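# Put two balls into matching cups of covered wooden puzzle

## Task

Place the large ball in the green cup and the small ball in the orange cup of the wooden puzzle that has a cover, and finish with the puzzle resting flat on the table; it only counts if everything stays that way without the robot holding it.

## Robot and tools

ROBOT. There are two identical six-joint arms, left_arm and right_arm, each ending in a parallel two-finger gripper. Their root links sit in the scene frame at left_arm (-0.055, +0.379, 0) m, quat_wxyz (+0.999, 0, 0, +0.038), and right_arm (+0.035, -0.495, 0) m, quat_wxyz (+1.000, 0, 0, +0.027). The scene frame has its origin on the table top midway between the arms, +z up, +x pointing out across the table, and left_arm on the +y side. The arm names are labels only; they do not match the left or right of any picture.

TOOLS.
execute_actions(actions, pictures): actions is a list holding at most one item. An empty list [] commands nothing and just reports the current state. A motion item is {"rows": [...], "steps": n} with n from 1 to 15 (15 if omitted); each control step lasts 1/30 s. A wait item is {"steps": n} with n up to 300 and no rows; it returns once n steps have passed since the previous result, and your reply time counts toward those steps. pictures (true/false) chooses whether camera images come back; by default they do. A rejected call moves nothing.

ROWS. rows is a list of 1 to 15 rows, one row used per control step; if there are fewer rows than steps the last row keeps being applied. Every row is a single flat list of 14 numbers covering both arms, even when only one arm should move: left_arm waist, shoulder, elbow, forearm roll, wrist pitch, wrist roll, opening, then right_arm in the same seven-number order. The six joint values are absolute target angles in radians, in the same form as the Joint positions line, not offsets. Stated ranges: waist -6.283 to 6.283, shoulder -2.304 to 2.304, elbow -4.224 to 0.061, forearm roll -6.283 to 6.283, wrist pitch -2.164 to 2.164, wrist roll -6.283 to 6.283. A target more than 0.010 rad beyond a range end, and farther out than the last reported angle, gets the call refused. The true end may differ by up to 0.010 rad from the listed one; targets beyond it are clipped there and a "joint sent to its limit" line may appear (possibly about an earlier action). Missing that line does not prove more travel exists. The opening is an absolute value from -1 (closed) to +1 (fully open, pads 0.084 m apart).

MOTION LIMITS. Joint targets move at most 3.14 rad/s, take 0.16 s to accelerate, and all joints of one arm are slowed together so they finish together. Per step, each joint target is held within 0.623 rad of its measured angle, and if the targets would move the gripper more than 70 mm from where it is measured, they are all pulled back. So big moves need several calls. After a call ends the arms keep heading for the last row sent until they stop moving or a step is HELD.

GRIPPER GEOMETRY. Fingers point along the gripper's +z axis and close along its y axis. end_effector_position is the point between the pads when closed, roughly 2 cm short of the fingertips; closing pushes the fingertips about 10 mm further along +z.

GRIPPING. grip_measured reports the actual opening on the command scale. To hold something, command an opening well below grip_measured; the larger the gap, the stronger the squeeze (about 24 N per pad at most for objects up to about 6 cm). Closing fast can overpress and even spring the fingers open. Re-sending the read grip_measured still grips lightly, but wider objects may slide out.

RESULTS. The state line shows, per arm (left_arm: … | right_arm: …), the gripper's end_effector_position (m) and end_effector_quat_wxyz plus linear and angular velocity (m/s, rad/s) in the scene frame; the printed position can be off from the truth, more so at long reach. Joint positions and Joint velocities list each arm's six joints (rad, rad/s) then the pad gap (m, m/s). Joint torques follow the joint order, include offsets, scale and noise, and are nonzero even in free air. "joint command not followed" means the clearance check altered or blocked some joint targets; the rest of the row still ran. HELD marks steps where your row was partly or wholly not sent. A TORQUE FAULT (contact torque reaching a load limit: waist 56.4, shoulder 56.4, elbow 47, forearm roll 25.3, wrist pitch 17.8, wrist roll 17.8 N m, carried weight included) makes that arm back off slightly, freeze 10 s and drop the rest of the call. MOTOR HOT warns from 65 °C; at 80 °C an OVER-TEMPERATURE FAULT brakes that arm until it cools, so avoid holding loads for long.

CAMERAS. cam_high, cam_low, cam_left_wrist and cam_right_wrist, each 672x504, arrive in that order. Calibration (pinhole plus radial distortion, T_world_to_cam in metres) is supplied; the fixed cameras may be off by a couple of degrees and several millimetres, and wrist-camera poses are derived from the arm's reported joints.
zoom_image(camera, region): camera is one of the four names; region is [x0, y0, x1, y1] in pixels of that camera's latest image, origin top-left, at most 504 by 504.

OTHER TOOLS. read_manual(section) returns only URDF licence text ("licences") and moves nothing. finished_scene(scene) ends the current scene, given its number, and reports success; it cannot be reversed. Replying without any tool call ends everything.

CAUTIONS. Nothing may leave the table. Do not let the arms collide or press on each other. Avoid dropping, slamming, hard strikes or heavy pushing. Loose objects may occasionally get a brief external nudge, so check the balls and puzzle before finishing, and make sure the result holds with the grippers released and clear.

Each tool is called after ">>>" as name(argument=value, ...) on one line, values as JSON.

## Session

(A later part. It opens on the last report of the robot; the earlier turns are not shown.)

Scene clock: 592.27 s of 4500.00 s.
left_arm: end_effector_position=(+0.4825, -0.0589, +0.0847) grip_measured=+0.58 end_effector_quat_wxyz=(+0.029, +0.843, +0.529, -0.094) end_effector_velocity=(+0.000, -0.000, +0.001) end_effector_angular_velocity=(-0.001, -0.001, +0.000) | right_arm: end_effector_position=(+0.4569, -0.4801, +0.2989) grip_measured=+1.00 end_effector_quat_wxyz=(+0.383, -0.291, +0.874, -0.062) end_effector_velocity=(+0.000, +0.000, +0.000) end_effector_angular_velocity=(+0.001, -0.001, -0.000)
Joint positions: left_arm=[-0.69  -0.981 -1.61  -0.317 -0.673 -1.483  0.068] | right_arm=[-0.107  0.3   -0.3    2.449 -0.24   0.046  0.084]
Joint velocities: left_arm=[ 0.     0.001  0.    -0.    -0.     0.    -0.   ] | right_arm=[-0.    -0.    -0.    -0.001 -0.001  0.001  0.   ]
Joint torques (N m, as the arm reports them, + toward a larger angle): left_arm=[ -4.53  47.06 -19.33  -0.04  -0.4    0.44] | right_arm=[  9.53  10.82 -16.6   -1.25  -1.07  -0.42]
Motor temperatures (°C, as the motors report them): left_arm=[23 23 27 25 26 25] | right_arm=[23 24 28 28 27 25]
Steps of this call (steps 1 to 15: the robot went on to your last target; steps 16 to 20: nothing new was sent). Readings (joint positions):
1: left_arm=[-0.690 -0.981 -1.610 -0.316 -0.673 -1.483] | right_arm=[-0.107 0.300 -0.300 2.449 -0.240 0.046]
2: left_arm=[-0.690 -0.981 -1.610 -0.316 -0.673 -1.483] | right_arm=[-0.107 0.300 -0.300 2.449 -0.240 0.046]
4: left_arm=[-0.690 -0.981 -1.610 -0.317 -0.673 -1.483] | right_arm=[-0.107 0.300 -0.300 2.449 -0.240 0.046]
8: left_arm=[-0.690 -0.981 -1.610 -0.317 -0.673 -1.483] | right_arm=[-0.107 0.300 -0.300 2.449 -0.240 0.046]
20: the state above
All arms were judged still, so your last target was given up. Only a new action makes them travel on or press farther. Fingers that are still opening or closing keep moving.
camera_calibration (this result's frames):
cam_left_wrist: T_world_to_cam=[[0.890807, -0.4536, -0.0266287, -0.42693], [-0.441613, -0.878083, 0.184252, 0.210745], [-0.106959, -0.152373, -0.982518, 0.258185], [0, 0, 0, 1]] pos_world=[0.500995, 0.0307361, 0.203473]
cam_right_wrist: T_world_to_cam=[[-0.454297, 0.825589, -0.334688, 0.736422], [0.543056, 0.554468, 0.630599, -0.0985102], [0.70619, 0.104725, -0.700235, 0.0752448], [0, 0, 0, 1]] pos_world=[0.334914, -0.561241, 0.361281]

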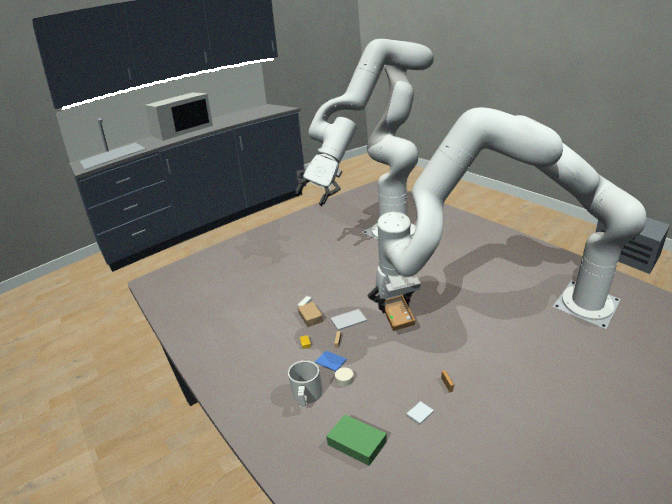

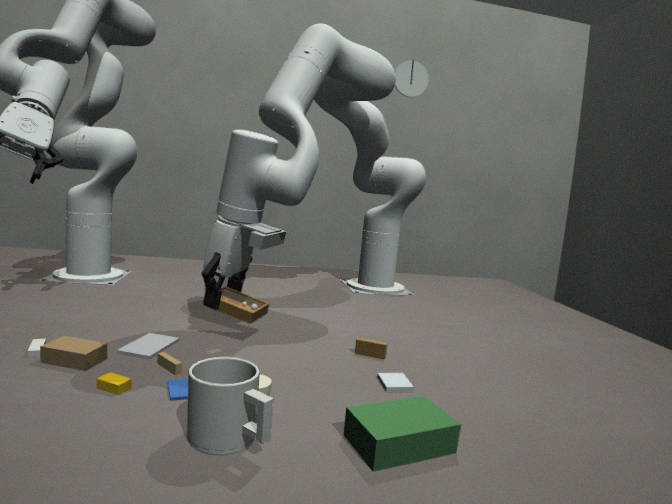

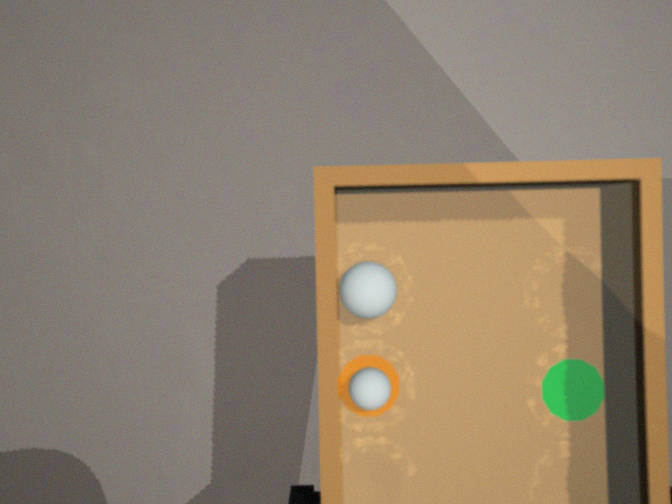

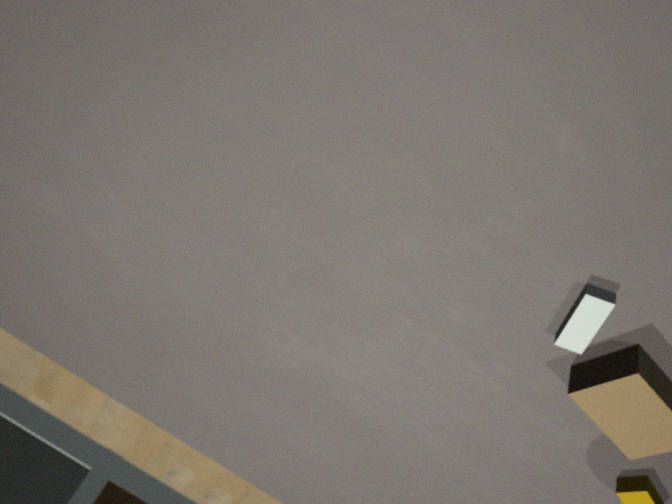

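>>> execute_actions(actions=[{"rows": [[-0.69,-0.9812,-1.6099,-0.3200,-0.6729,-1.4826,0,-0.107,0.3,-0.3,2.449,-0.24,0.046,1],[-0.69,-0.9812,-1.6099,-0.3236,-0.6731,-1.4826,0,-0.107,0.3,-0.3,2.449,-0.24,0.046,1],[-0.69,-0.9812,-1.6099,-0.3273,-0.6733,-1.4826,0,-0.107,0.3,-0.3,2.449,-0.24,0.046,1],[-0.69,-0.9812,-1.6099,-0.3310,-0.6735,-1.4826,0,-0.107,0.3,-0.3,2.449,-0.24,0.046,1],[-0.69,-0.9812,-1.6099,-0.3347,-0.6738,-1.4826,0,-0.107,0.3,-0.3,2.449,-0.24,0.046,1],[-0.69,-0.9812,-1.6099,-0.3384,-0.6740,-1.4826,0,-0.107,0.3,-0.3,2.449,-0.24,0.046,1],[-0.69,-0.9812,-1.6099,-0.3420,-0.6742,-1.4826,0,-0.107,0.3,-0.3,2.449,-0.24,0.046,1]], "steps": 15}], pictures=false)

>>> execute_actions(actions=[{"steps": 20}])

Scene clock: 605.70 s of 4500.00 s.
left_arm: end_effector_position=(+0.4810, -0.0622, +0.0855) grip_measured=+0.58 end_effector_quat_wxyz=(+0.032, +0.837, +0.537, -0.100) end_effector_velocity=(-0.001, -0.001, -0.000) end_effector_angular_velocity=(-0.003, +0.004, +0.006) | right_arm: end_effector_position=(+0.4569, -0.4801, +0.2989) grip_measured=+1.00 end_effector_quat_wxyz=(+0.383, -0.291, +0.874, -0.062) end_effector_velocity=(+0.001, +0.000, +0.001) end_effector_angular_velocity=(-0.000, -0.002, +0.001)
Joint positions: left_arm=[-0.69  -0.981 -1.61  -0.341 -0.674 -1.483  0.068] | right_arm=[-0.107  0.3   -0.3    2.449 -0.24   0.046  0.084]
Joint velocities: left_arm=[ 0.    -0.001  0.    -0.008 -0.     0.    -0.   ] | right_arm=[ 0.    -0.    -0.001 -0.    -0.001 -0.001  0.   ]
Joint torques (N m, as the arm reports them, + toward a larger angle): left_arm=[ -4.96  47.59 -19.23  -0.41  -0.37   0.45] | right_arm=[  8.59   9.83 -17.35  -1.4   -1.05  -0.34]
Motor temperatures (°C, as the motors report them): left_arm=[23 23 27 25 26 25] | right_arm=[23 24 28 28 27 25]
Steps of this call (steps 1 to 90: nothing new was sent; then 9.93 s passed at rest; steps 91 to 105: all 15 steps of this action). Readings (joint positions):
91: left_arm=[-0.690 -0.981 -1.610 -0.317 -0.673 -1.483] | right_arm=[-0.107 0.300 -0.300 2.449 -0.240 0.046]
92: left_arm=[-0.690 -0.981 -1.610 -0.318 -0.673 -1.483] | right_arm=[-0.107 0.300 -0.300 2.449 -0.240 0.046]
94: left_arm=[-0.690 -0.981 -1.610 -0.321 -0.673 -1.483] | right_arm=[-0.107 0.300 -0.300 2.449 -0.240 0.046]
98: left_arm=[-0.690 -0.981 -1.610 -0.333 -0.674 -1.483] | right_arm=[-0.107 0.300 -0.300 2.449 -0.240 0.046]
105: the state above

Scene clock: 606.37 s of 4500.00 s.
left_arm: end_effector_position=(+0.4809, -0.0623, +0.0855) grip_measured=+0.58 end_effector_quat_wxyz=(+0.032, +0.837, +0.537, -0.101) end_effector_velocity=(-0.000, -0.000, +0.000) end_effector_angular_velocity=(-0.001, +0.001, +0.002) | right_arm: end_effector_position=(+0.4569, -0.4801, +0.2989) grip_measured=+1.00 end_effector_quat_wxyz=(+0.383, -0.291, +0.874, -0.062) end_effector_velocity=(-0.000, +0.000, -0.000) end_effector_angular_velocity=(-0.001, -0.001, +0.002)
Joint positions: left_arm=[-0.69  -0.981 -1.61  -0.342 -0.674 -1.483  0.068] | right_arm=[-0.107  0.3   -0.3    2.449 -0.24   0.046  0.084]
Joint velocities: left_arm=[-0.     0.     0.    -0.002 -0.     0.     0.   ] | right_arm=[-0.    -0.     0.001 -0.001 -0.002 -0.002  0.   ]
Joint torques (N m, as the arm reports them, + toward a larger angle): left_arm=[ -5.22  47.92 -19.48  -0.03  -0.36   0.48] | right_arm=[  9.29  12.09 -17.09  -1.5   -1.15  -0.51]
Motor temperatures (°C, as the motors report them): left_arm=[23 23 27 25 26 25] | right_arm=[23 24 28 28 27 25]
Steps of this call (steps 1 to 15: the robot went on to your last target; steps 16 to 20: nothing new was sent). Readings (joint positions):
1: left_arm=[-0.690 -0.981 -1.610 -0.341 -0.674 -1.483] | right_arm=[-0.107 0.300 -0.300 2.449 -0.240 0.046]
2: left_arm=[-0.690 -0.981 -1.610 -0.342 -0.674 -1.483] | right_arm=[-0.107 0.300 -0.300 2.449 -0.240 0.046]
4: left_arm=[-0.690 -0.981 -1.610 -0.342 -0.674 -1.483] | right_arm=[-0.107 0.300 -0.300 2.449 -0.240 0.046]
8: left_arm=[-0.690 -0.981 -1.610 -0.342 -0.674 -1.483] | right_arm=[-0.107 0.300 -0.300 2.449 -0.240 0.046]
20: the state above
All arms were judged still, so your last target was given up. Only a new action makes them travel on or press farther. Fingers that are still opening or closing keep moving.
camera_calibration (this result's frames):
cam_left_wrist: T_world_to_cam=[[0.899463, -0.435941, -0.0303587, -0.429764], [-0.421998, -0.884538, 0.198773, 0.195809], [-0.113507, -0.165978, -0.979575, 0.260283], [0, 0, 0, 1]] pos_world=[0.498731, 0.0290504, 0.202998]
cam_right_wrist: T_world_to_cam=[[-0.454297, 0.825589, -0.334688, 0.736422], [0.543056, 0.554468, 0.630599, -0.0985103], [0.70619, 0.104725, -0.700235, 0.0752448], [0, 0, 0, 1]] pos_world=[0.334914, -0.561241, 0.361281]

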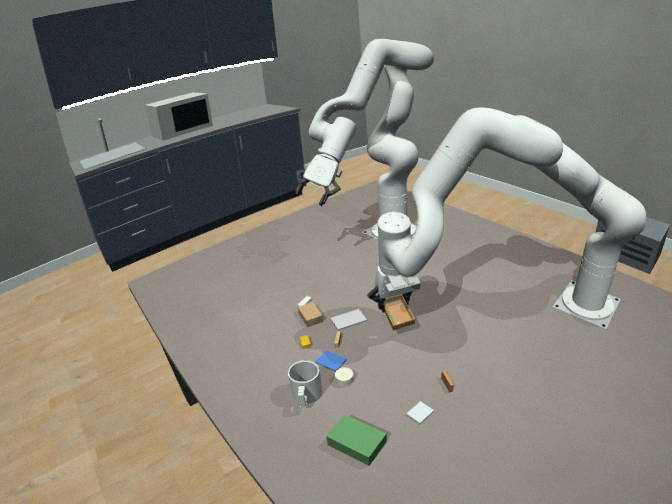

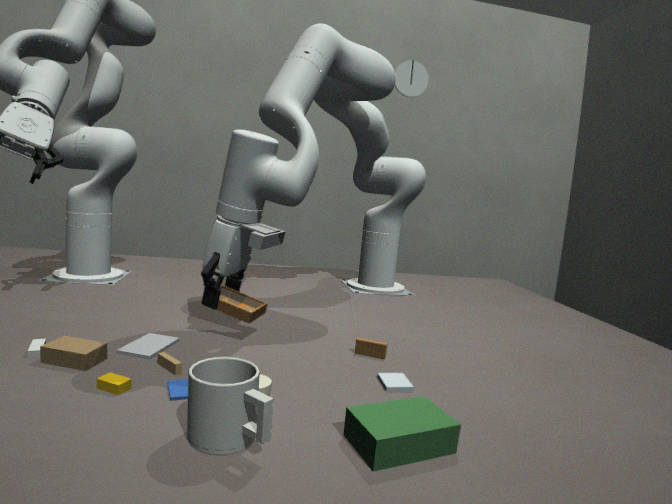

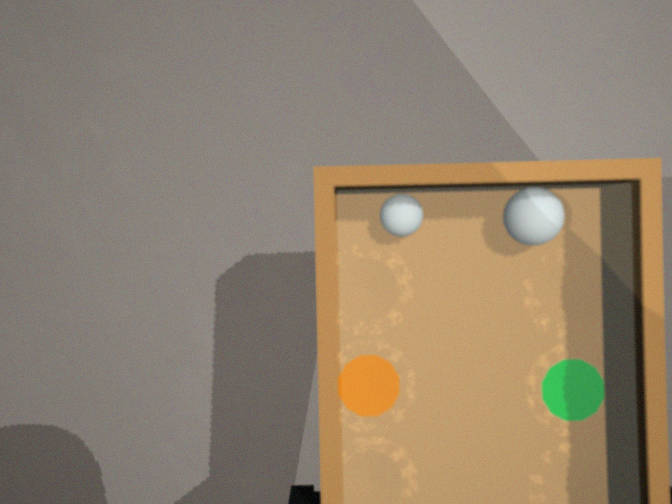

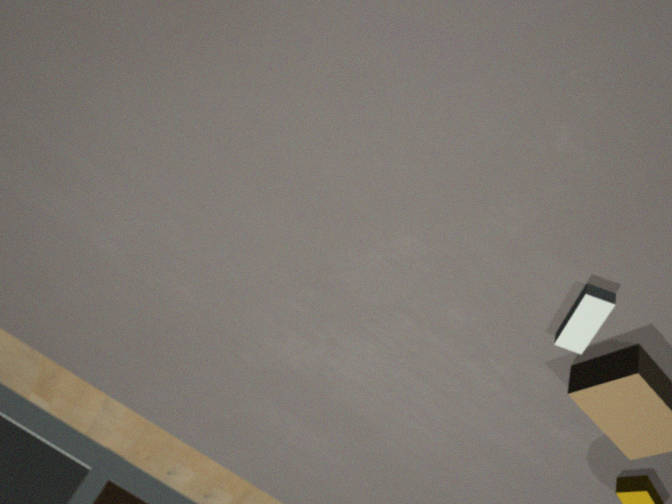

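>>> execute_actions(actions=[{"rows": [[-0.69,-0.9812,-1.6099,-0.3371,-0.6738,-1.4834,0,-0.107,0.3,-0.3,2.449,-0.24,0.046,1],[-0.69,-0.9812,-1.6099,-0.3234,-0.6726,-1.4857,0,-0.107,0.3,-0.3,2.449,-0.24,0.046,1],[-0.69,-0.9812,-1.6099,-0.3025,-0.6708,-1.4891,0,-0.107,0.3,-0.3,2.449,-0.24,0.046,1],[-0.69,-0.9812,-1.6099,-0.2760,-0.6686,-1.4934,0,-0.107,0.3,-0.3,2.449,-0.24,0.046,1],[-0.69,-0.9812,-1.6099,-0.2455,-0.6660,-1.4984,0,-0.107,0.3,-0.3,2.449,-0.24,0.046,1],[-0.69,-0.9812,-1.6099,-0.2127,-0.6632,-1.5038,0,-0.107,0.3,-0.3,2.449,-0.24,0.046,1],[-0.69,-0.9812,-1.6099,-0.1790,-0.6603,-1.5094,0,-0.107,0.3,-0.3,2.449,-0.24,0.046,1],[-0.69,-0.9812,-1.6099,-0.1462,-0.6575,-1.5148,0,-0.107,0.3,-0.3,2.449,-0.24,0.046,1],[-0.69,-0.9812,-1.6099,-0.1157,-0.6549,-1.5198,0,-0.107,0.3,-0.3,2.449,-0.24,0.046,1],[-0.69,-0.9812,-1.6099,-0.0892,-0.6527,-1.5241,0,-0.107,0.3,-0.3,2.449,-0.24,0.046,1],[-0.69,-0.9812,-1.6099,-0.0683,-0.6509,-1.5275,0,-0.107,0.3,-0.3,2.449,-0.24,0.046,1],[-0.69,-0.9812,-1.6099,-0.0546,-0.6497,-1.5298,0,-0.107,0.3,-0.3,2.449,-0.24,0.046,1],[-0.69,-0.9812,-1.6099,-0.0497,-0.6493,-1.5306,0,-0.107,0.3,-0.3,2.449,-0.24,0.046,1]], "steps": 15}], pictures=false)

>>> execute_actions(actions=[{"steps": 30}])

Scene clock: 726.87 s of 4500.00 s.
left_arm: end_effector_position=(+0.5019, -0.0302, +0.0805) grip_measured=+0.58 end_effector_quat_wxyz=(+0.002, +0.882, +0.470, -0.029) end_effector_velocity=(+0.039, +0.047, -0.003) end_effector_angular_velocity=(+0.180, -0.166, -0.259) | right_arm: end_effector_position=(+0.4569, -0.4801, +0.2989) grip_measured=+1.00 end_effector_quat_wxyz=(+0.383, -0.291, +0.874, -0.062) end_effector_velocity=(-0.000, +0.000, -0.000) end_effector_angular_velocity=(+0.001, -0.000, -0.000)
Joint positions: left_arm=[-0.69  -0.981 -1.61  -0.087 -0.653 -1.524  0.068] | right_arm=[-0.107  0.3   -0.3    2.449 -0.24   0.046  0.084]
Joint velocities: left_arm=[ 0.     0.    -0.     0.405  0.035 -0.067  0.   ] | right_arm=[ 0.     0.     0.001  0.001 -0.001  0.     0.   ]
Joint torques (N m, as the arm reports them, + toward a larger angle): left_arm=[ -5.13  47.17 -19.07  -3.15  -0.38   0.35] | right_arm=[  9.39  10.65 -16.68  -1.17  -1.18  -0.42]
Motor temperatures (°C, as the motors report them): left_arm=[23 23 27 25 26 25] | right_arm=[23 24 28 28 27 25]
Steps of this call (steps 1 to 90: nothing new was sent; then 117.00 s passed at rest; steps 91 to 105: all 15 steps of this action). Readings (joint positions):
91: left_arm=[-0.690 -0.981 -1.610 -0.342 -0.674 -1.483] | right_arm=[-0.107 0.300 -0.300 2.449 -0.240 0.046]
92: left_arm=[-0.690 -0.981 -1.610 -0.341 -0.674 -1.483] | right_arm=[-0.107 0.300 -0.300 2.449 -0.240 0.046]
94: left_arm=[-0.690 -0.981 -1.610 -0.330 -0.673 -1.485] | right_arm=[-0.107 0.300 -0.300 2.449 -0.240 0.046]
98: left_arm=[-0.690 -0.981 -1.610 -0.261 -0.667 -1.496] | right_arm=[-0.107 0.300 -0.300 2.449 -0.240 0.046]
105: the state above

Scene clock: 727.87 s of 4500.00 s.
left_arm: end_effector_position=(+0.5055, -0.0260, +0.0802) grip_measured=+0.58 end_effector_quat_wxyz=(-0.002, +0.888, +0.460, -0.018) end_effector_velocity=(+0.000, -0.000, +0.000) end_effector_angular_velocity=(-0.000, -0.000, -0.000) | right_arm: end_effector_position=(+0.4569, -0.4801, +0.2989) grip_measured=+1.00 end_effector_quat_wxyz=(+0.383, -0.291, +0.874, -0.062) end_effector_velocity=(-0.000, +0.000, -0.000) end_effector_angular_velocity=(+0.002, +0.000, -0.002)
Joint positions: left_arm=[-0.69  -0.981 -1.61  -0.05  -0.649 -1.531  0.068] | right_arm=[-0.107  0.3   -0.3    2.449 -0.24   0.046  0.084]
Joint velocities: left_arm=[ 0.  0.  0.  0.  0.  0. -0.] | right_arm=[ 0.    -0.     0.001  0.002 -0.001  0.001  0.   ]
Joint torques (N m, as the arm reports them, + toward a larger angle): left_arm=[ -4.45  47.28 -19.5   -0.08  -0.3    0.5 ] | right_arm=[  9.02   9.64 -16.47  -1.46  -0.97  -0.46]
Motor temperatures (°C, as the motors report them): left_arm=[23 23 27 25 26 25] | right_arm=[23 24 28 28 27 25]
Steps of this call (steps 1 to 30: the robot went on to your last target). Readings (joint positions):
1: left_arm=[-0.690 -0.981 -1.610 -0.076 -0.652 -1.526] | right_arm=[-0.107 0.300 -0.300 2.449 -0.240 0.046]
2: left_arm=[-0.690 -0.981 -1.610 -0.068 -0.651 -1.527] | right_arm=[-0.107 0.300 -0.300 2.449 -0.240 0.046]
4: left_arm=[-0.690 -0.981 -1.610 -0.059 -0.650 -1.529] | right_arm=[-0.107 0.300 -0.300 2.449 -0.240 0.046]
8: left_arm=[-0.690 -0.981 -1.610 -0.052 -0.650 -1.530] | right_arm=[-0.107 0.300 -0.300 2.449 -0.240 0.046]
30: the state above
All arms were judged still, so your last target was given up. Only a new action makes them travel on or press farther. Fingers that are still opening or closing keep moving.
camera_calibration (this result's frames):
cam_left_wrist: T_world_to_cam=[[0.805041, -0.593218, 0.000981481, -0.395014], [-0.59305, -0.80477, 0.0252301, 0.341811], [-0.0141771, -0.0208933, -0.999681, 0.219089], [0, 0, 0, 1]] pos_world=[0.52382, 0.0453273, 0.210783]
cam_right_wrist: T_world_to_cam=[[-0.454297, 0.825589, -0.334689, 0.736422], [0.543056, 0.554468, 0.630599, -0.0985103], [0.70619, 0.104725, -0.700235, 0.0752447], [0, 0, 0, 1]] pos_world=[0.334914, -0.561241, 0.361281]

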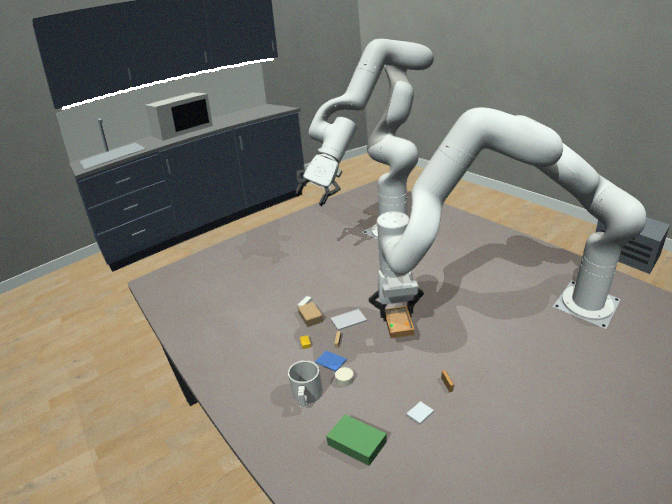

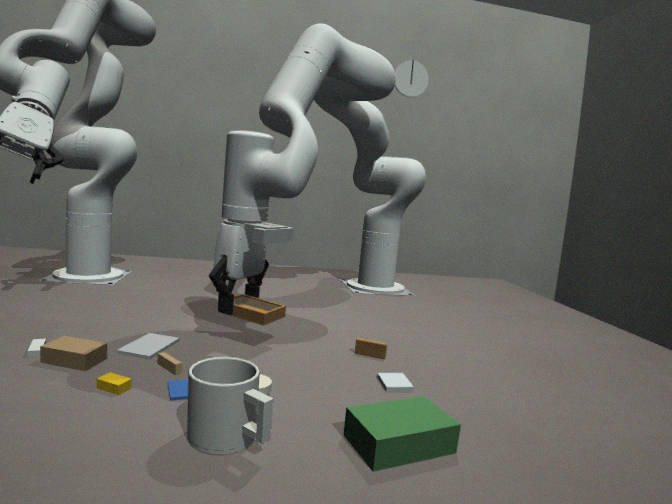

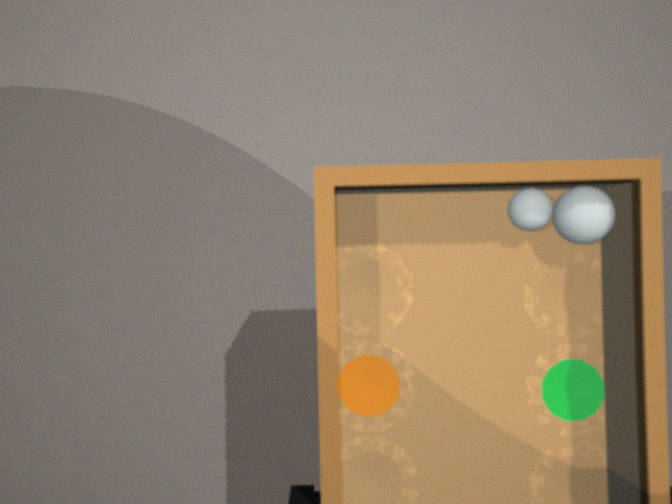

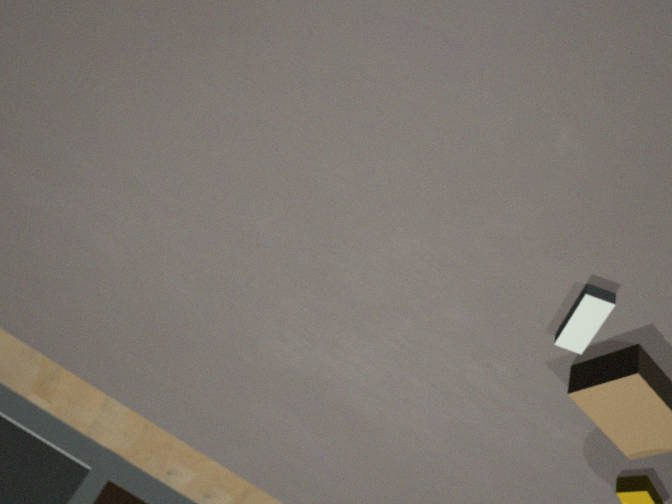

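>>> execute_actions(actions=[{"rows": [[-0.69,-0.9812,-1.6099,-0.0460,-0.6480,-1.5336,0,-0.107,0.3,-0.3,2.449,-0.24,0.046,1],[-0.69,-0.9812,-1.6099,-0.0423,-0.6467,-1.5366,0,-0.107,0.3,-0.3,2.449,-0.24,0.046,1],[-0.69,-0.9812,-1.6099,-0.0386,-0.6454,-1.5396,0,-0.107,0.3,-0.3,2.449,-0.24,0.046,1],[-0.69,-0.9812,-1.6099,-0.0349,-0.6441,-1.5426,0,-0.107,0.3,-0.3,2.449,-0.24,0.046,1],[-0.69,-0.9812,-1.6099,-0.0312,-0.6427,-1.5455,0,-0.107,0.3,-0.3,2.449,-0.24,0.046,1],[-0.69,-0.9812,-1.6099,-0.0275,-0.6414,-1.5485,0,-0.107,0.3,-0.3,2.449,-0.24,0.046,1],[-0.69,-0.9812,-1.6099,-0.0238,-0.6401,-1.5515,0,-0.107,0.3,-0.3,2.449,-0.24,0.046,1],[-0.69,-0.9812,-1.6099,-0.0201,-0.6388,-1.5545,0,-0.107,0.3,-0.3,2.449,-0.24,0.046,1]], "steps": 13}], pictures=false)

>>> execute_actions(actions=[{"rows": [[-0.69,-0.9812,-1.6263,0,-0.6351,-1.5708,0,-0.107,0.3,-0.3,2.449,-0.24,0.046,1],[-0.69,-0.9812,-1.6427,0,-0.6515,-1.5708,0,-0.107,0.3,-0.3,2.449,-0.24,0.046,1],[-0.6822,-0.9812,-1.6591,0,-0.6679,-1.5630,0,-0.107,0.3,-0.3,2.449,-0.24,0.046,1],[-0.6745,-0.9812,-1.6755,0,-0.6943,-1.5553,0,-0.107,0.3,-0.3,2.449,-0.24,0.046,1],[-0.6667,-0.9812,-1.6919,0,-0.7107,-1.5475,0,-0.107,0.3,-0.3,2.449,-0.24,0.046,1],[-0.6590,-0.9812,-1.6919,0,-0.7107,-1.5398,0,-0.107,0.3,-0.3,2.449,-0.24,0.046,1],[-0.6512,-0.9812,-1.6919,0,-0.7107,-1.5320,0,-0.107,0.3,-0.3,2.449,-0.24,0.046,1],[-0.6434,-0.9812,-1.6919,0,-0.7107,-1.5242,0,-0.107,0.3,-0.3,2.449,-0.24,0.046,1],[-0.6357,-0.9812,-1.6919,0,-0.7107,-1.5165,0,-0.107,0.3,-0.3,2.449,-0.24,0.046,1],[-0.6279,-0.9812,-1.6919,0,-0.7107,-1.5087,0,-0.107,0.3,-0.3,2.449,-0.24,0.046,1],[-0.6202,-0.9812,-1.6919,0,-0.7107,-1.5010,0,-0.107,0.3,-0.3,2.449,-0.24,0.046,1],[-0.6124,-0.9812,-1.6919,0,-0.7107,-1.4932,0,-0.107,0.3,-0.3,2.449,-0.24,0.046,1]], "steps": 12}])

>>> execute_actions(actions=[{"rows": [[-0.6124,-0.9812,-1.6755,0,-0.6943,-1.4932,0,-0.107,0.3,-0.3,2.449,-0.24,0.046,1],[-0.6124,-0.9812,-1.6591,0,-0.6779,-1.4932,0,-0.107,0.3,-0.3,2.449,-0.24,0.046,1],[-0.6124,-0.9812,-1.6427,0,-0.6665,-1.4932,0,-0.107,0.3,-0.3,2.449,-0.24,0.046,1],[-0.6124,-0.9812,-1.6263,0,-0.6551,-1.4932,0,-0.107,0.3,-0.3,2.449,-0.24,0.046,1],[-0.6124,-0.9812,-1.6099,0,-0.6437,-1.4932,0,-0.107,0.3,-0.3,2.449,-0.24,0.046,1]], "steps": 11}])

>>> execute_actions(actions=[{"rows": [[-0.6124,-0.9812,-1.6099,-0.012,-0.6335,-1.4835,0,-0.107,0.3,-0.3,2.449,-0.24,0.046,1],[-0.6124,-0.9812,-1.6099,-0.024,-0.6233,-1.4738,0,-0.107,0.3,-0.3,2.449,-0.24,0.046,1],[-0.6124,-0.9812,-1.6099,-0.036,-0.6130,-1.4641,0,-0.107,0.3,-0.3,2.449,-0.24,0.046,1],[-0.6124,-0.9812,-1.6099,-0.048,-0.6130,-1.4544,0,-0.107,0.3,-0.3,2.449,-0.24,0.046,1],[-0.6124,-0.9812,-1.6099,-0.060,-0.6130,-1.4447,0,-0.107,0.3,-0.3,2.449,-0.24,0.046,1],[-0.6124,-0.9812,-1.6099,-0.072,-0.6130,-1.4350,0,-0.107,0.3,-0.3,2.449,-0.24,0.046,1]], "steps": 15}])

Scene clock: 848.30 s of 4500.00 s.
left_arm: end_effector_position=(+0.5097, -0.0239, +0.0801) grip_measured=+0.58 end_effector_quat_wxyz=(-0.002, +0.888, +0.460, -0.008) end_effector_velocity=(+0.004, +0.002, +0.001) end_effector_angular_velocity=(+0.007, -0.015, -0.000) | right_arm: end_effector_position=(+0.4569, -0.4801, +0.2989) grip_measured=+1.00 end_effector_quat_wxyz=(+0.383, -0.291, +0.874, -0.062) end_effector_velocity=(+0.000, -0.000, +0.000) end_effector_angular_velocity=(-0.001, -0.000, -0.001)
Joint positions: left_arm=[-0.69  -0.981 -1.61  -0.022 -0.64  -1.553  0.068] | right_arm=[-0.107  0.3   -0.3    2.449 -0.24   0.046  0.084]
Joint velocities: left_arm=[-0.     0.001  0.     0.024  0.008 -0.019  0.   ] | right_arm=[-0.    -0.    -0.001  0.001  0.002 -0.001 -0.   ]
Joint torques (N m, as the arm reports them, + toward a larger angle): left_arm=[ -4.49  47.18 -19.29   0.1   -0.33   0.47] | right_arm=[  8.79  10.98 -16.97  -1.38  -1.16  -0.36]
Motor temperatures (°C, as the motors report them): left_arm=[23 23 27 25 26 25] | right_arm=[23 24 28 28 27 25]
Steps of this call (steps 1 to 90: nothing new was sent; then 117.00 s passed at rest; steps 91 to 103: all 13 steps of this action). Readings (joint positions):
91: left_arm=[-0.690 -0.981 -1.610 -0.050 -0.649 -1.531] | right_arm=[-0.107 0.300 -0.300 2.449 -0.240 0.046]
92: left_arm=[-0.690 -0.981 -1.610 -0.049 -0.649 -1.531] | right_arm=[-0.107 0.300 -0.300 2.449 -0.240 0.046]
94: left_arm=[-0.690 -0.981 -1.610 -0.045 -0.648 -1.535] | right_arm=[-0.107 0.300 -0.300 2.449 -0.240 0.046]
98: left_arm=[-0.690 -0.981 -1.610 -0.033 -0.643 -1.544] | right_arm=[-0.107 0.300 -0.300 2.449 -0.240 0.046]
103: the state above

Scene clock: 848.70 s of 4500.00 s.
left_arm: end_effector_position=(+0.5490, -0.0041, +0.1098) grip_measured=+0.58 end_effector_quat_wxyz=(+0.000, +0.888, +0.460, +0.000) end_effector_velocity=(+0.089, +0.135, +0.010) end_effector_angular_velocity=(+0.016, +0.018, +0.000) | right_arm: end_effector_position=(+0.4569, -0.4801, +0.2989) grip_measured=+1.00 end_effector_quat_wxyz=(+0.383, -0.291, +0.874, -0.062) end_effector_velocity=(-0.000, +0.000, -0.001) end_effector_angular_velocity=(+0.002, +0.001, -0.000)
Joint positions: left_arm=[-0.64  -0.981 -1.687 -0.001 -0.706 -1.521  0.068] | right_arm=[-0.107  0.3   -0.3    2.449 -0.24   0.046  0.084]
Joint velocities: left_arm=[ 0.224 -0.007 -0.038  0.006 -0.055  0.219 -0.   ] | right_arm=[-0.    -0.     0.002  0.    -0.001  0.001  0.   ]
Joint torques (N m, as the arm reports them, + toward a larger angle): left_arm=[ -3.69  47.84 -19.8    0.1   -0.31   0.4 ] | right_arm=[  9.07  10.47 -17.    -1.47  -1.06  -0.39]
Motor temperatures (°C, as the motors report them): left_arm=[23 23 27 25 26 25] | right_arm=[23 24 28 28 27 25]
Steps of this call (steps 1 to 12: all 12 steps of this action). Readings (joint positions):
1: left_arm=[-0.690 -0.981 -1.610 -0.021 -0.639 -1.553] | right_arm=[-0.107 0.300 -0.300 2.449 -0.240 0.046]
2: left_arm=[-0.690 -0.981 -1.612 -0.018 -0.639 -1.557] | right_arm=[-0.107 0.300 -0.300 2.449 -0.240 0.046]
4: left_arm=[-0.689 -0.982 -1.628 -0.009 -0.646 -1.562] | right_arm=[-0.107 0.300 -0.300 2.449 -0.240 0.046]
8: left_arm=[-0.670 -0.980 -1.674 -0.002 -0.690 -1.548] | right_arm=[-0.107 0.300 -0.300 2.449 -0.240 0.046]
12: the state above
camera_calibration (this result's frames):
cam_left_wrist: T_world_to_cam=[[0.805047, -0.592831, 0.0212575, -0.419342], [-0.592873, -0.805281, -0.00492808, 0.387732], [0.0200398, -0.00863565, -0.999762, 0.231002], [0, 0, 0, 1]] pos_world=[0.562836, 0.0656291, 0.241772]
cam_right_wrist: T_world_to_cam=[[-0.454298, 0.825589, -0.334688, 0.736422], [0.543056, 0.554468, 0.630599, -0.0985101], [0.70619, 0.104725, -0.700235, 0.0752448], [0, 0, 0, 1]] pos_world=[0.334914, -0.561241, 0.361281]

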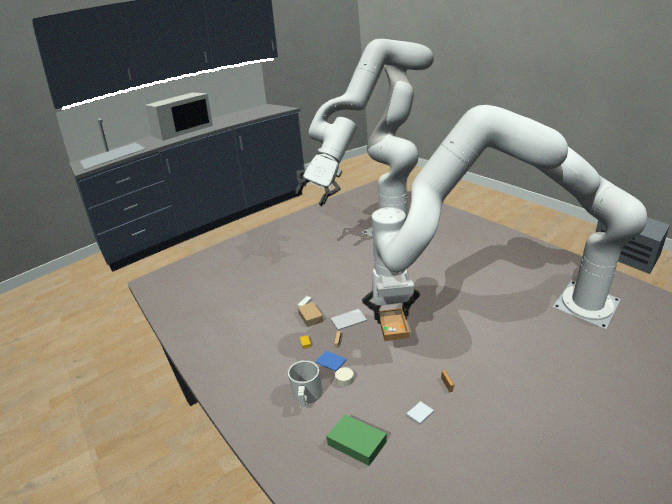

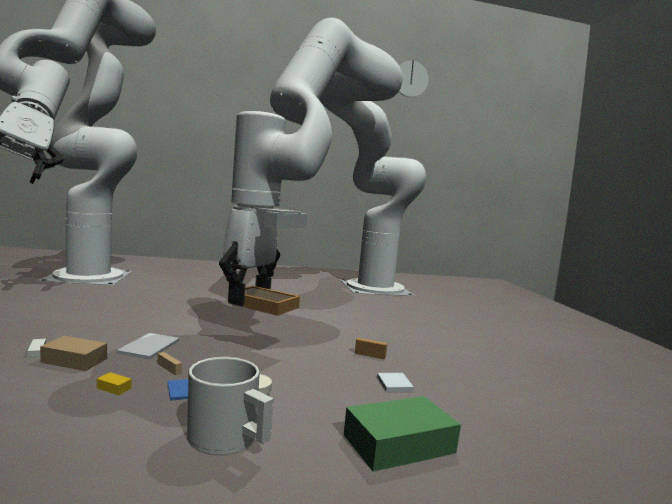

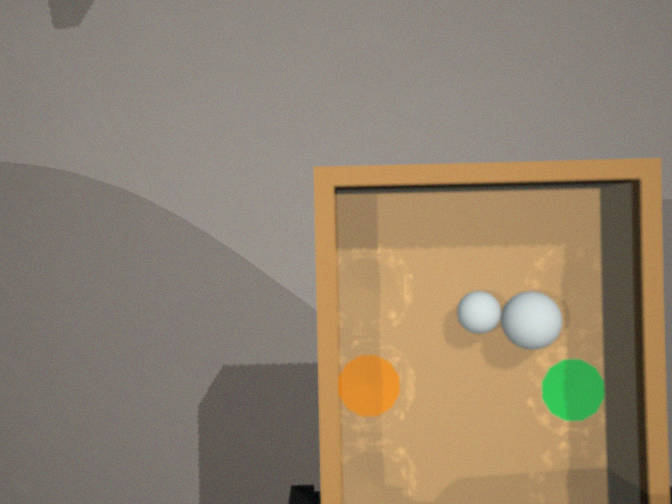

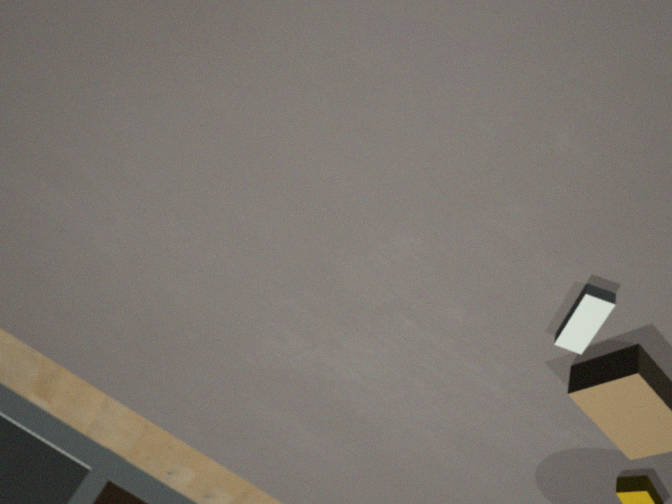

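Scene clock: 849.07 s of 4500.00 s.
left_arm: end_effector_position=(+0.5408, +0.0231, +0.0818) grip_measured=+0.58 end_effector_quat_wxyz=(-0.006, +0.888, +0.460, -0.004) end_effector_velocity=(-0.006, +0.009, -0.012) end_effector_angular_velocity=(-0.007, -0.012, -0.000) | right_arm: end_effector_position=(+0.4569, -0.4801, +0.2989) grip_measured=+1.00 end_effector_quat_wxyz=(+0.383, -0.291, +0.874, -0.062) end_effector_velocity=(+0.000, +0.000, +0.000) end_effector_angular_velocity=(+0.002, -0.001, -0.001)
Joint positions: left_arm=[-0.613 -0.982 -1.616 -0.    -0.649 -1.494  0.068] | right_arm=[-0.107  0.3   -0.3    2.449 -0.24   0.046  0.084]
Joint velocities: left_arm=[0.007 0.011 0.053 0.001 0.055 0.006 0.   ] | right_arm=[-0.    -0.     0.     0.001 -0.002  0.001 -0.   ]
Joint torques (N m, as the arm reports them, + toward a larger angle): left_arm=[ -5.95  48.68 -20.58   0.14  -0.41   0.53] | right_arm=[  9.05  10.56 -17.43  -1.48  -1.07  -0.38]
Motor temperatures (°C, as the motors report them): left_arm=[23 23 27 25 26 25] | right_arm=[23 24 28 28 27 25]
Steps of this call (steps 1 to 11: all 11 steps of this action). Readings (joint positions):
1: left_arm=[-0.633 -0.981 -1.688 -0.000 -0.707 -1.513] | right_arm=[-0.107 0.300 -0.300 2.449 -0.240 0.046]
2: left_arm=[-0.626 -0.981 -1.687 -0.000 -0.705 -1.508] | right_arm=[-0.107 0.300 -0.300 2.449 -0.240 0.046]
4: left_arm=[-0.619 -0.981 -1.673 -0.000 -0.691 -1.500] | right_arm=[-0.107 0.300 -0.300 2.449 -0.240 0.046]
8: left_arm=[-0.614 -0.982 -1.627 -0.000 -0.658 -1.495] | right_arm=[-0.107 0.300 -0.300 2.449 -0.240 0.046]
11: the state above
camera_calibration (this result's frames):
cam_left_wrist: T_world_to_cam=[[0.804899, -0.593387, 0.00536641, -0.394638], [-0.593376, -0.804917, -0.00371063, 0.404763], [0.00652136, -0.000197611, -0.999979, 0.210547], [0, 0, 0, 1]] pos_world=[0.556447, 0.0916696, 0.214162]
cam_right_wrist: T_world_to_cam=[[-0.454298, 0.825589, -0.334689, 0.736422], [0.543056, 0.554468, 0.630599, -0.0985102], [0.70619, 0.104725, -0.700235, 0.0752448], [0, 0, 0, 1]] pos_world=[0.334914, -0.561241, 0.361281]

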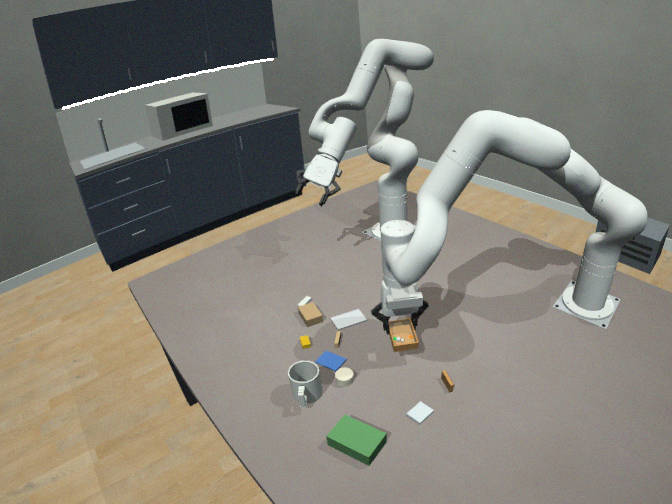

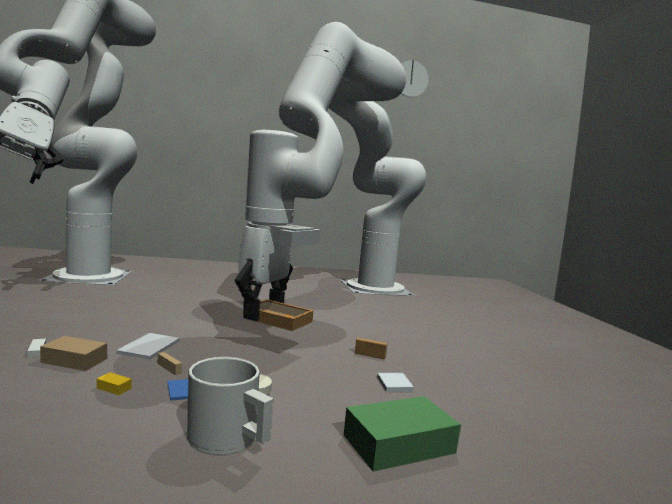

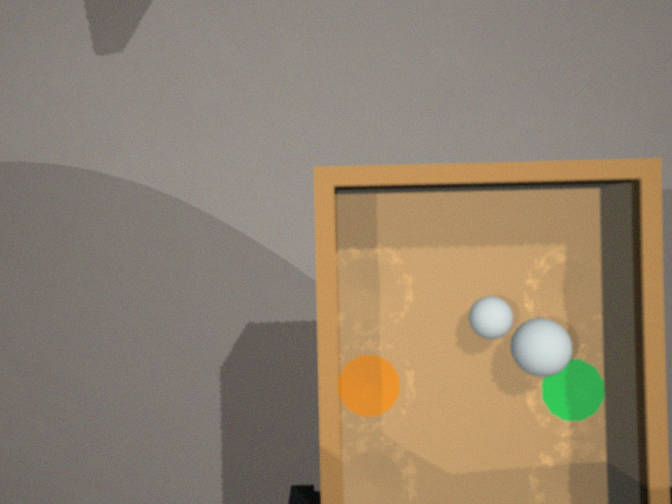

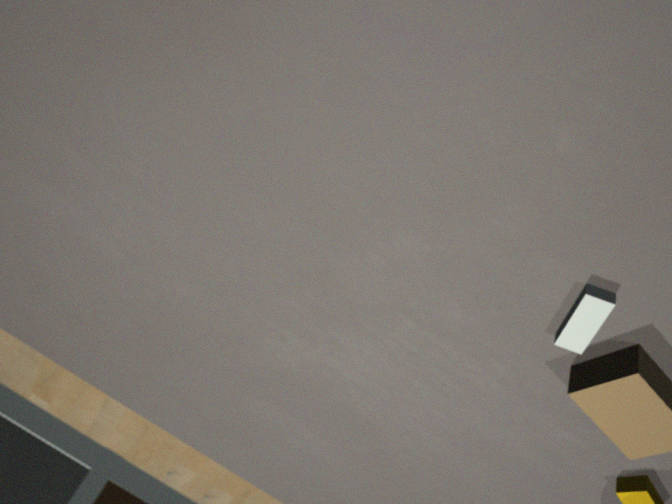

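Scene clock: 849.57 s of 4500.00 s.
left_arm: end_effector_position=(+0.5415, +0.0119, +0.0803) grip_measured=+0.58 end_effector_quat_wxyz=(+0.018, +0.888, +0.460, -0.013) end_effector_velocity=(-0.001, -0.002, -0.001) end_effector_angular_velocity=(-0.009, +0.002, -0.002) | right_arm: end_effector_position=(+0.4569, -0.4801, +0.2989) grip_measured=+1.00 end_effector_quat_wxyz=(+0.383, -0.291, +0.874, -0.062) end_effector_velocity=(-0.000, +0.000, -0.000) end_effector_angular_velocity=(+0.001, +0.000, +0.000)
Joint positions: left_arm=[-0.612 -0.981 -1.61  -0.07  -0.613 -1.436  0.068] | right_arm=[-0.107  0.3   -0.3    2.449 -0.24   0.046  0.084]
Joint velocities: left_arm=[ 0.    -0.001  0.001 -0.015  0.004  0.015 -0.   ] | right_arm=[ 0.    -0.     0.001 -0.    -0.001  0.001  0.   ]
Joint torques (N m, as the arm reports them, + toward a larger angle): left_arm=[ -5.09  47.74 -19.52   0.28  -0.23   0.48] | right_arm=[  9.87  10.54 -16.72  -1.17  -1.08  -0.37]
Motor temperatures (°C, as the motors report them): left_arm=[23 23 27 25 26 25] | right_arm=[23 24 28 28 27 25]
Steps of this call (steps 1 to 15: all 15 steps of this action). Readings (joint positions):
1: left_arm=[-0.613 -0.981 -1.614 -0.000 -0.647 -1.493] | right_arm=[-0.107 0.300 -0.300 2.449 -0.240 0.046]
2: left_arm=[-0.613 -0.981 -1.613 -0.002 -0.644 -1.491] | right_arm=[-0.107 0.300 -0.300 2.449 -0.240 0.046]
4: left_arm=[-0.613 -0.981 -1.612 -0.014 -0.633 -1.482] | right_arm=[-0.107 0.300 -0.300 2.449 -0.240 0.046]
8: left_arm=[-0.613 -0.981 -1.611 -0.051 -0.618 -1.452] | right_arm=[-0.107 0.300 -0.300 2.449 -0.240 0.046]
15: the state above
camera_calibration (this result's frames):
cam_left_wrist: T_world_to_cam=[[0.805245, -0.591543, 0.0407193, -0.40489], [-0.592799, -0.80466, 0.0333385, 0.392912], [0.013044, -0.050984, -0.998614, 0.206055], [0, 0, 0, 1]] pos_world=[0.556266, 0.0871565, 0.209157]
cam_right_wrist: T_world_to_cam=[[-0.454297, 0.825589, -0.334688, 0.736422], [0.543056, 0.554468, 0.630599, -0.0985103], [0.70619, 0.104725, -0.700235, 0.0752448], [0, 0, 0, 1]] pos_world=[0.334914, -0.561241, 0.361281]

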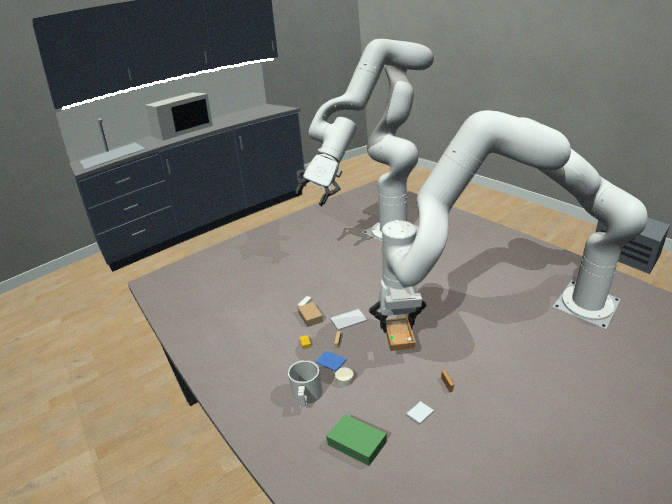

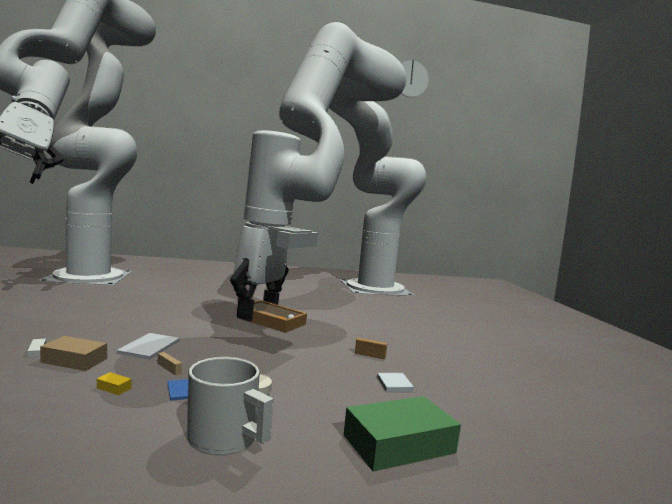

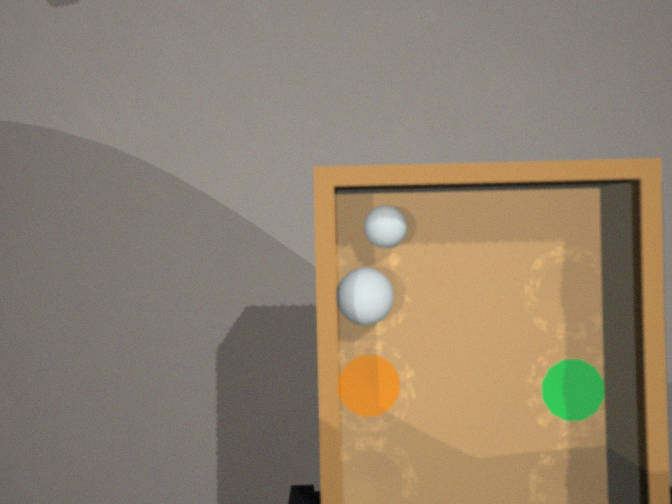

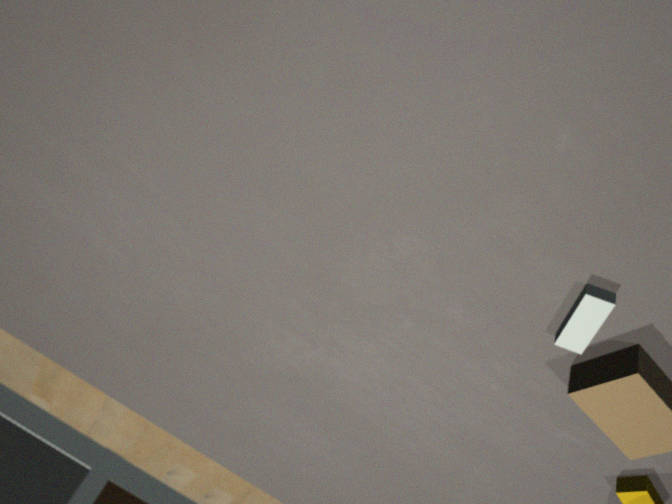

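>>> execute_actions(actions=[])

Scene clock: 891.47 s of 4500.00 s.
left_arm: end_effector_position=(+0.5415, +0.0117, +0.0803) grip_measured=+0.58 end_effector_quat_wxyz=(+0.018, +0.888, +0.460, -0.013) end_effector_velocity=(-0.000, +0.000, -0.000) end_effector_angular_velocity=(+0.000, -0.000, -0.000) | right_arm: end_effector_position=(+0.4569, -0.4801, +0.2989) grip_measured=+1.00 end_effector_quat_wxyz=(+0.383, -0.291, +0.874, -0.062) end_effector_velocity=(-0.001, +0.000, -0.001) end_effector_angular_velocity=(+0.001, +0.001, +0.001)
Joint positions: left_arm=[-0.612 -0.981 -1.61  -0.072 -0.613 -1.435  0.068] | right_arm=[-0.107  0.3   -0.3    2.449 -0.24   0.046  0.084]
Joint velocities: left_arm=[-0. -0.  0.  0.  0.  0. -0.] | right_arm=[-0.    -0.     0.002 -0.001 -0.002  0.001  0.   ]
Joint torques (N m, as the arm reports them, + toward a larger angle): left_arm=[ -5.18  47.97 -19.4   -0.01  -0.2    0.51] | right_arm=[ 10.31   9.97 -17.16  -1.56  -1.08  -0.4 ]
Motor temperatures (°C, as the motors report them): left_arm=[23 23 27 25 26 25] | right_arm=[23 24 28 28 27 25]
Steps of this call (steps 1 to 15: the robot went on to your last target; steps 16 to 140: nothing new was sent; then 37.23 s passed at rest). Readings (joint positions):
1: left_arm=[-0.612 -0.981 -1.610 -0.071 -0.613 -1.436] | right_arm=[-0.107 0.300 -0.300 2.449 -0.240 0.046]
2: left_arm=[-0.612 -0.981 -1.610 -0.071 -0.613 -1.436] | right_arm=[-0.107 0.300 -0.300 2.449 -0.240 0.046]
4: left_arm=[-0.612 -0.981 -1.610 -0.071 -0.613 -1.435] | right_arm=[-0.107 0.300 -0.300 2.449 -0.240 0.046]
8: left_arm=[-0.612 -0.981 -1.610 -0.072 -0.613 -1.435] | right_arm=[-0.107 0.300 -0.300 2.449 -0.240 0.046]
140: the state above
All arms were judged still, so your last target was given up. Only a new action makes them travel on or press farther. Fingers that are still opening or closing keep moving.
camera_calibration (this result's frames):
cam_left_wrist: T_world_to_cam=[[0.805285, -0.591455, 0.0411953, -0.405038], [-0.592749, -0.804656, 0.0343262, 0.392577], [0.0128457, -0.0520608, -0.998561, 0.206115], [0, 0, 0, 1]] pos_world=[0.556223, 0.0870585, 0.209028]
cam_right_wrist: T_world_to_cam=[[-0.454298, 0.825589, -0.334689, 0.736422], [0.543056, 0.554469, 0.630599, -0.0985101], [0.70619, 0.104725, -0.700235, 0.0752448], [0, 0, 0, 1]] pos_world=[0.334914, -0.561241, 0.361281]

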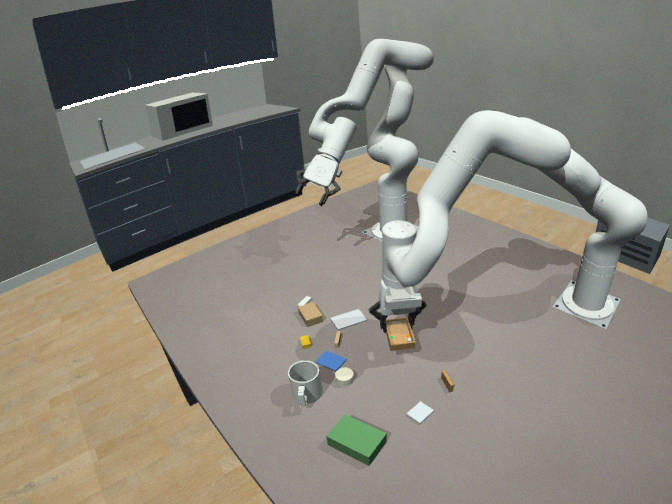

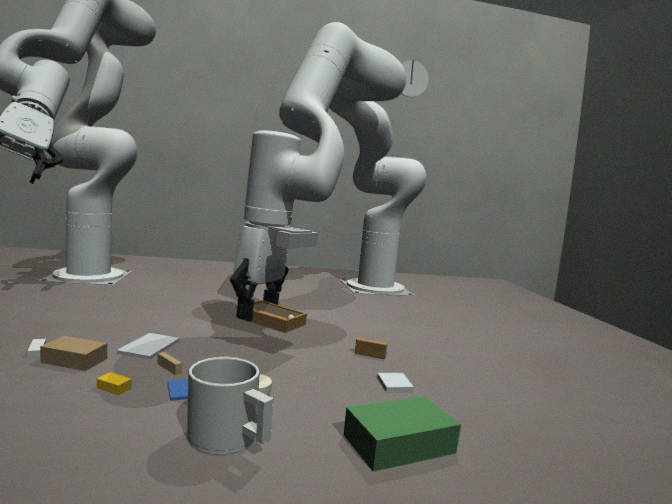

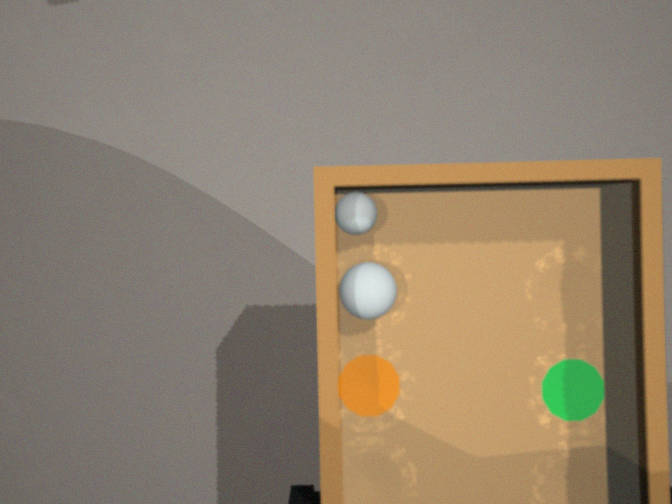

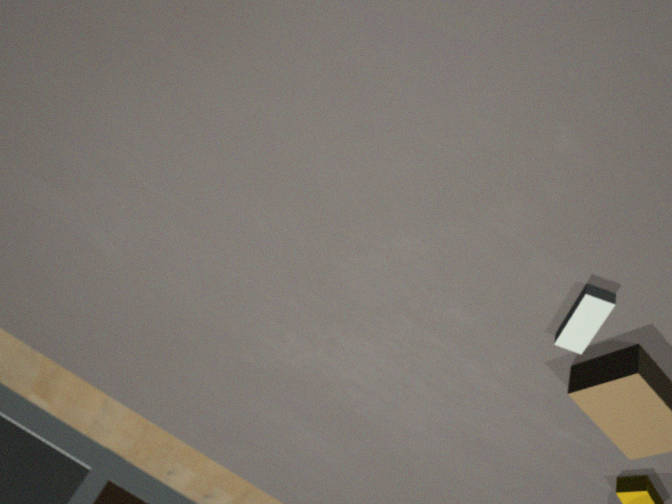

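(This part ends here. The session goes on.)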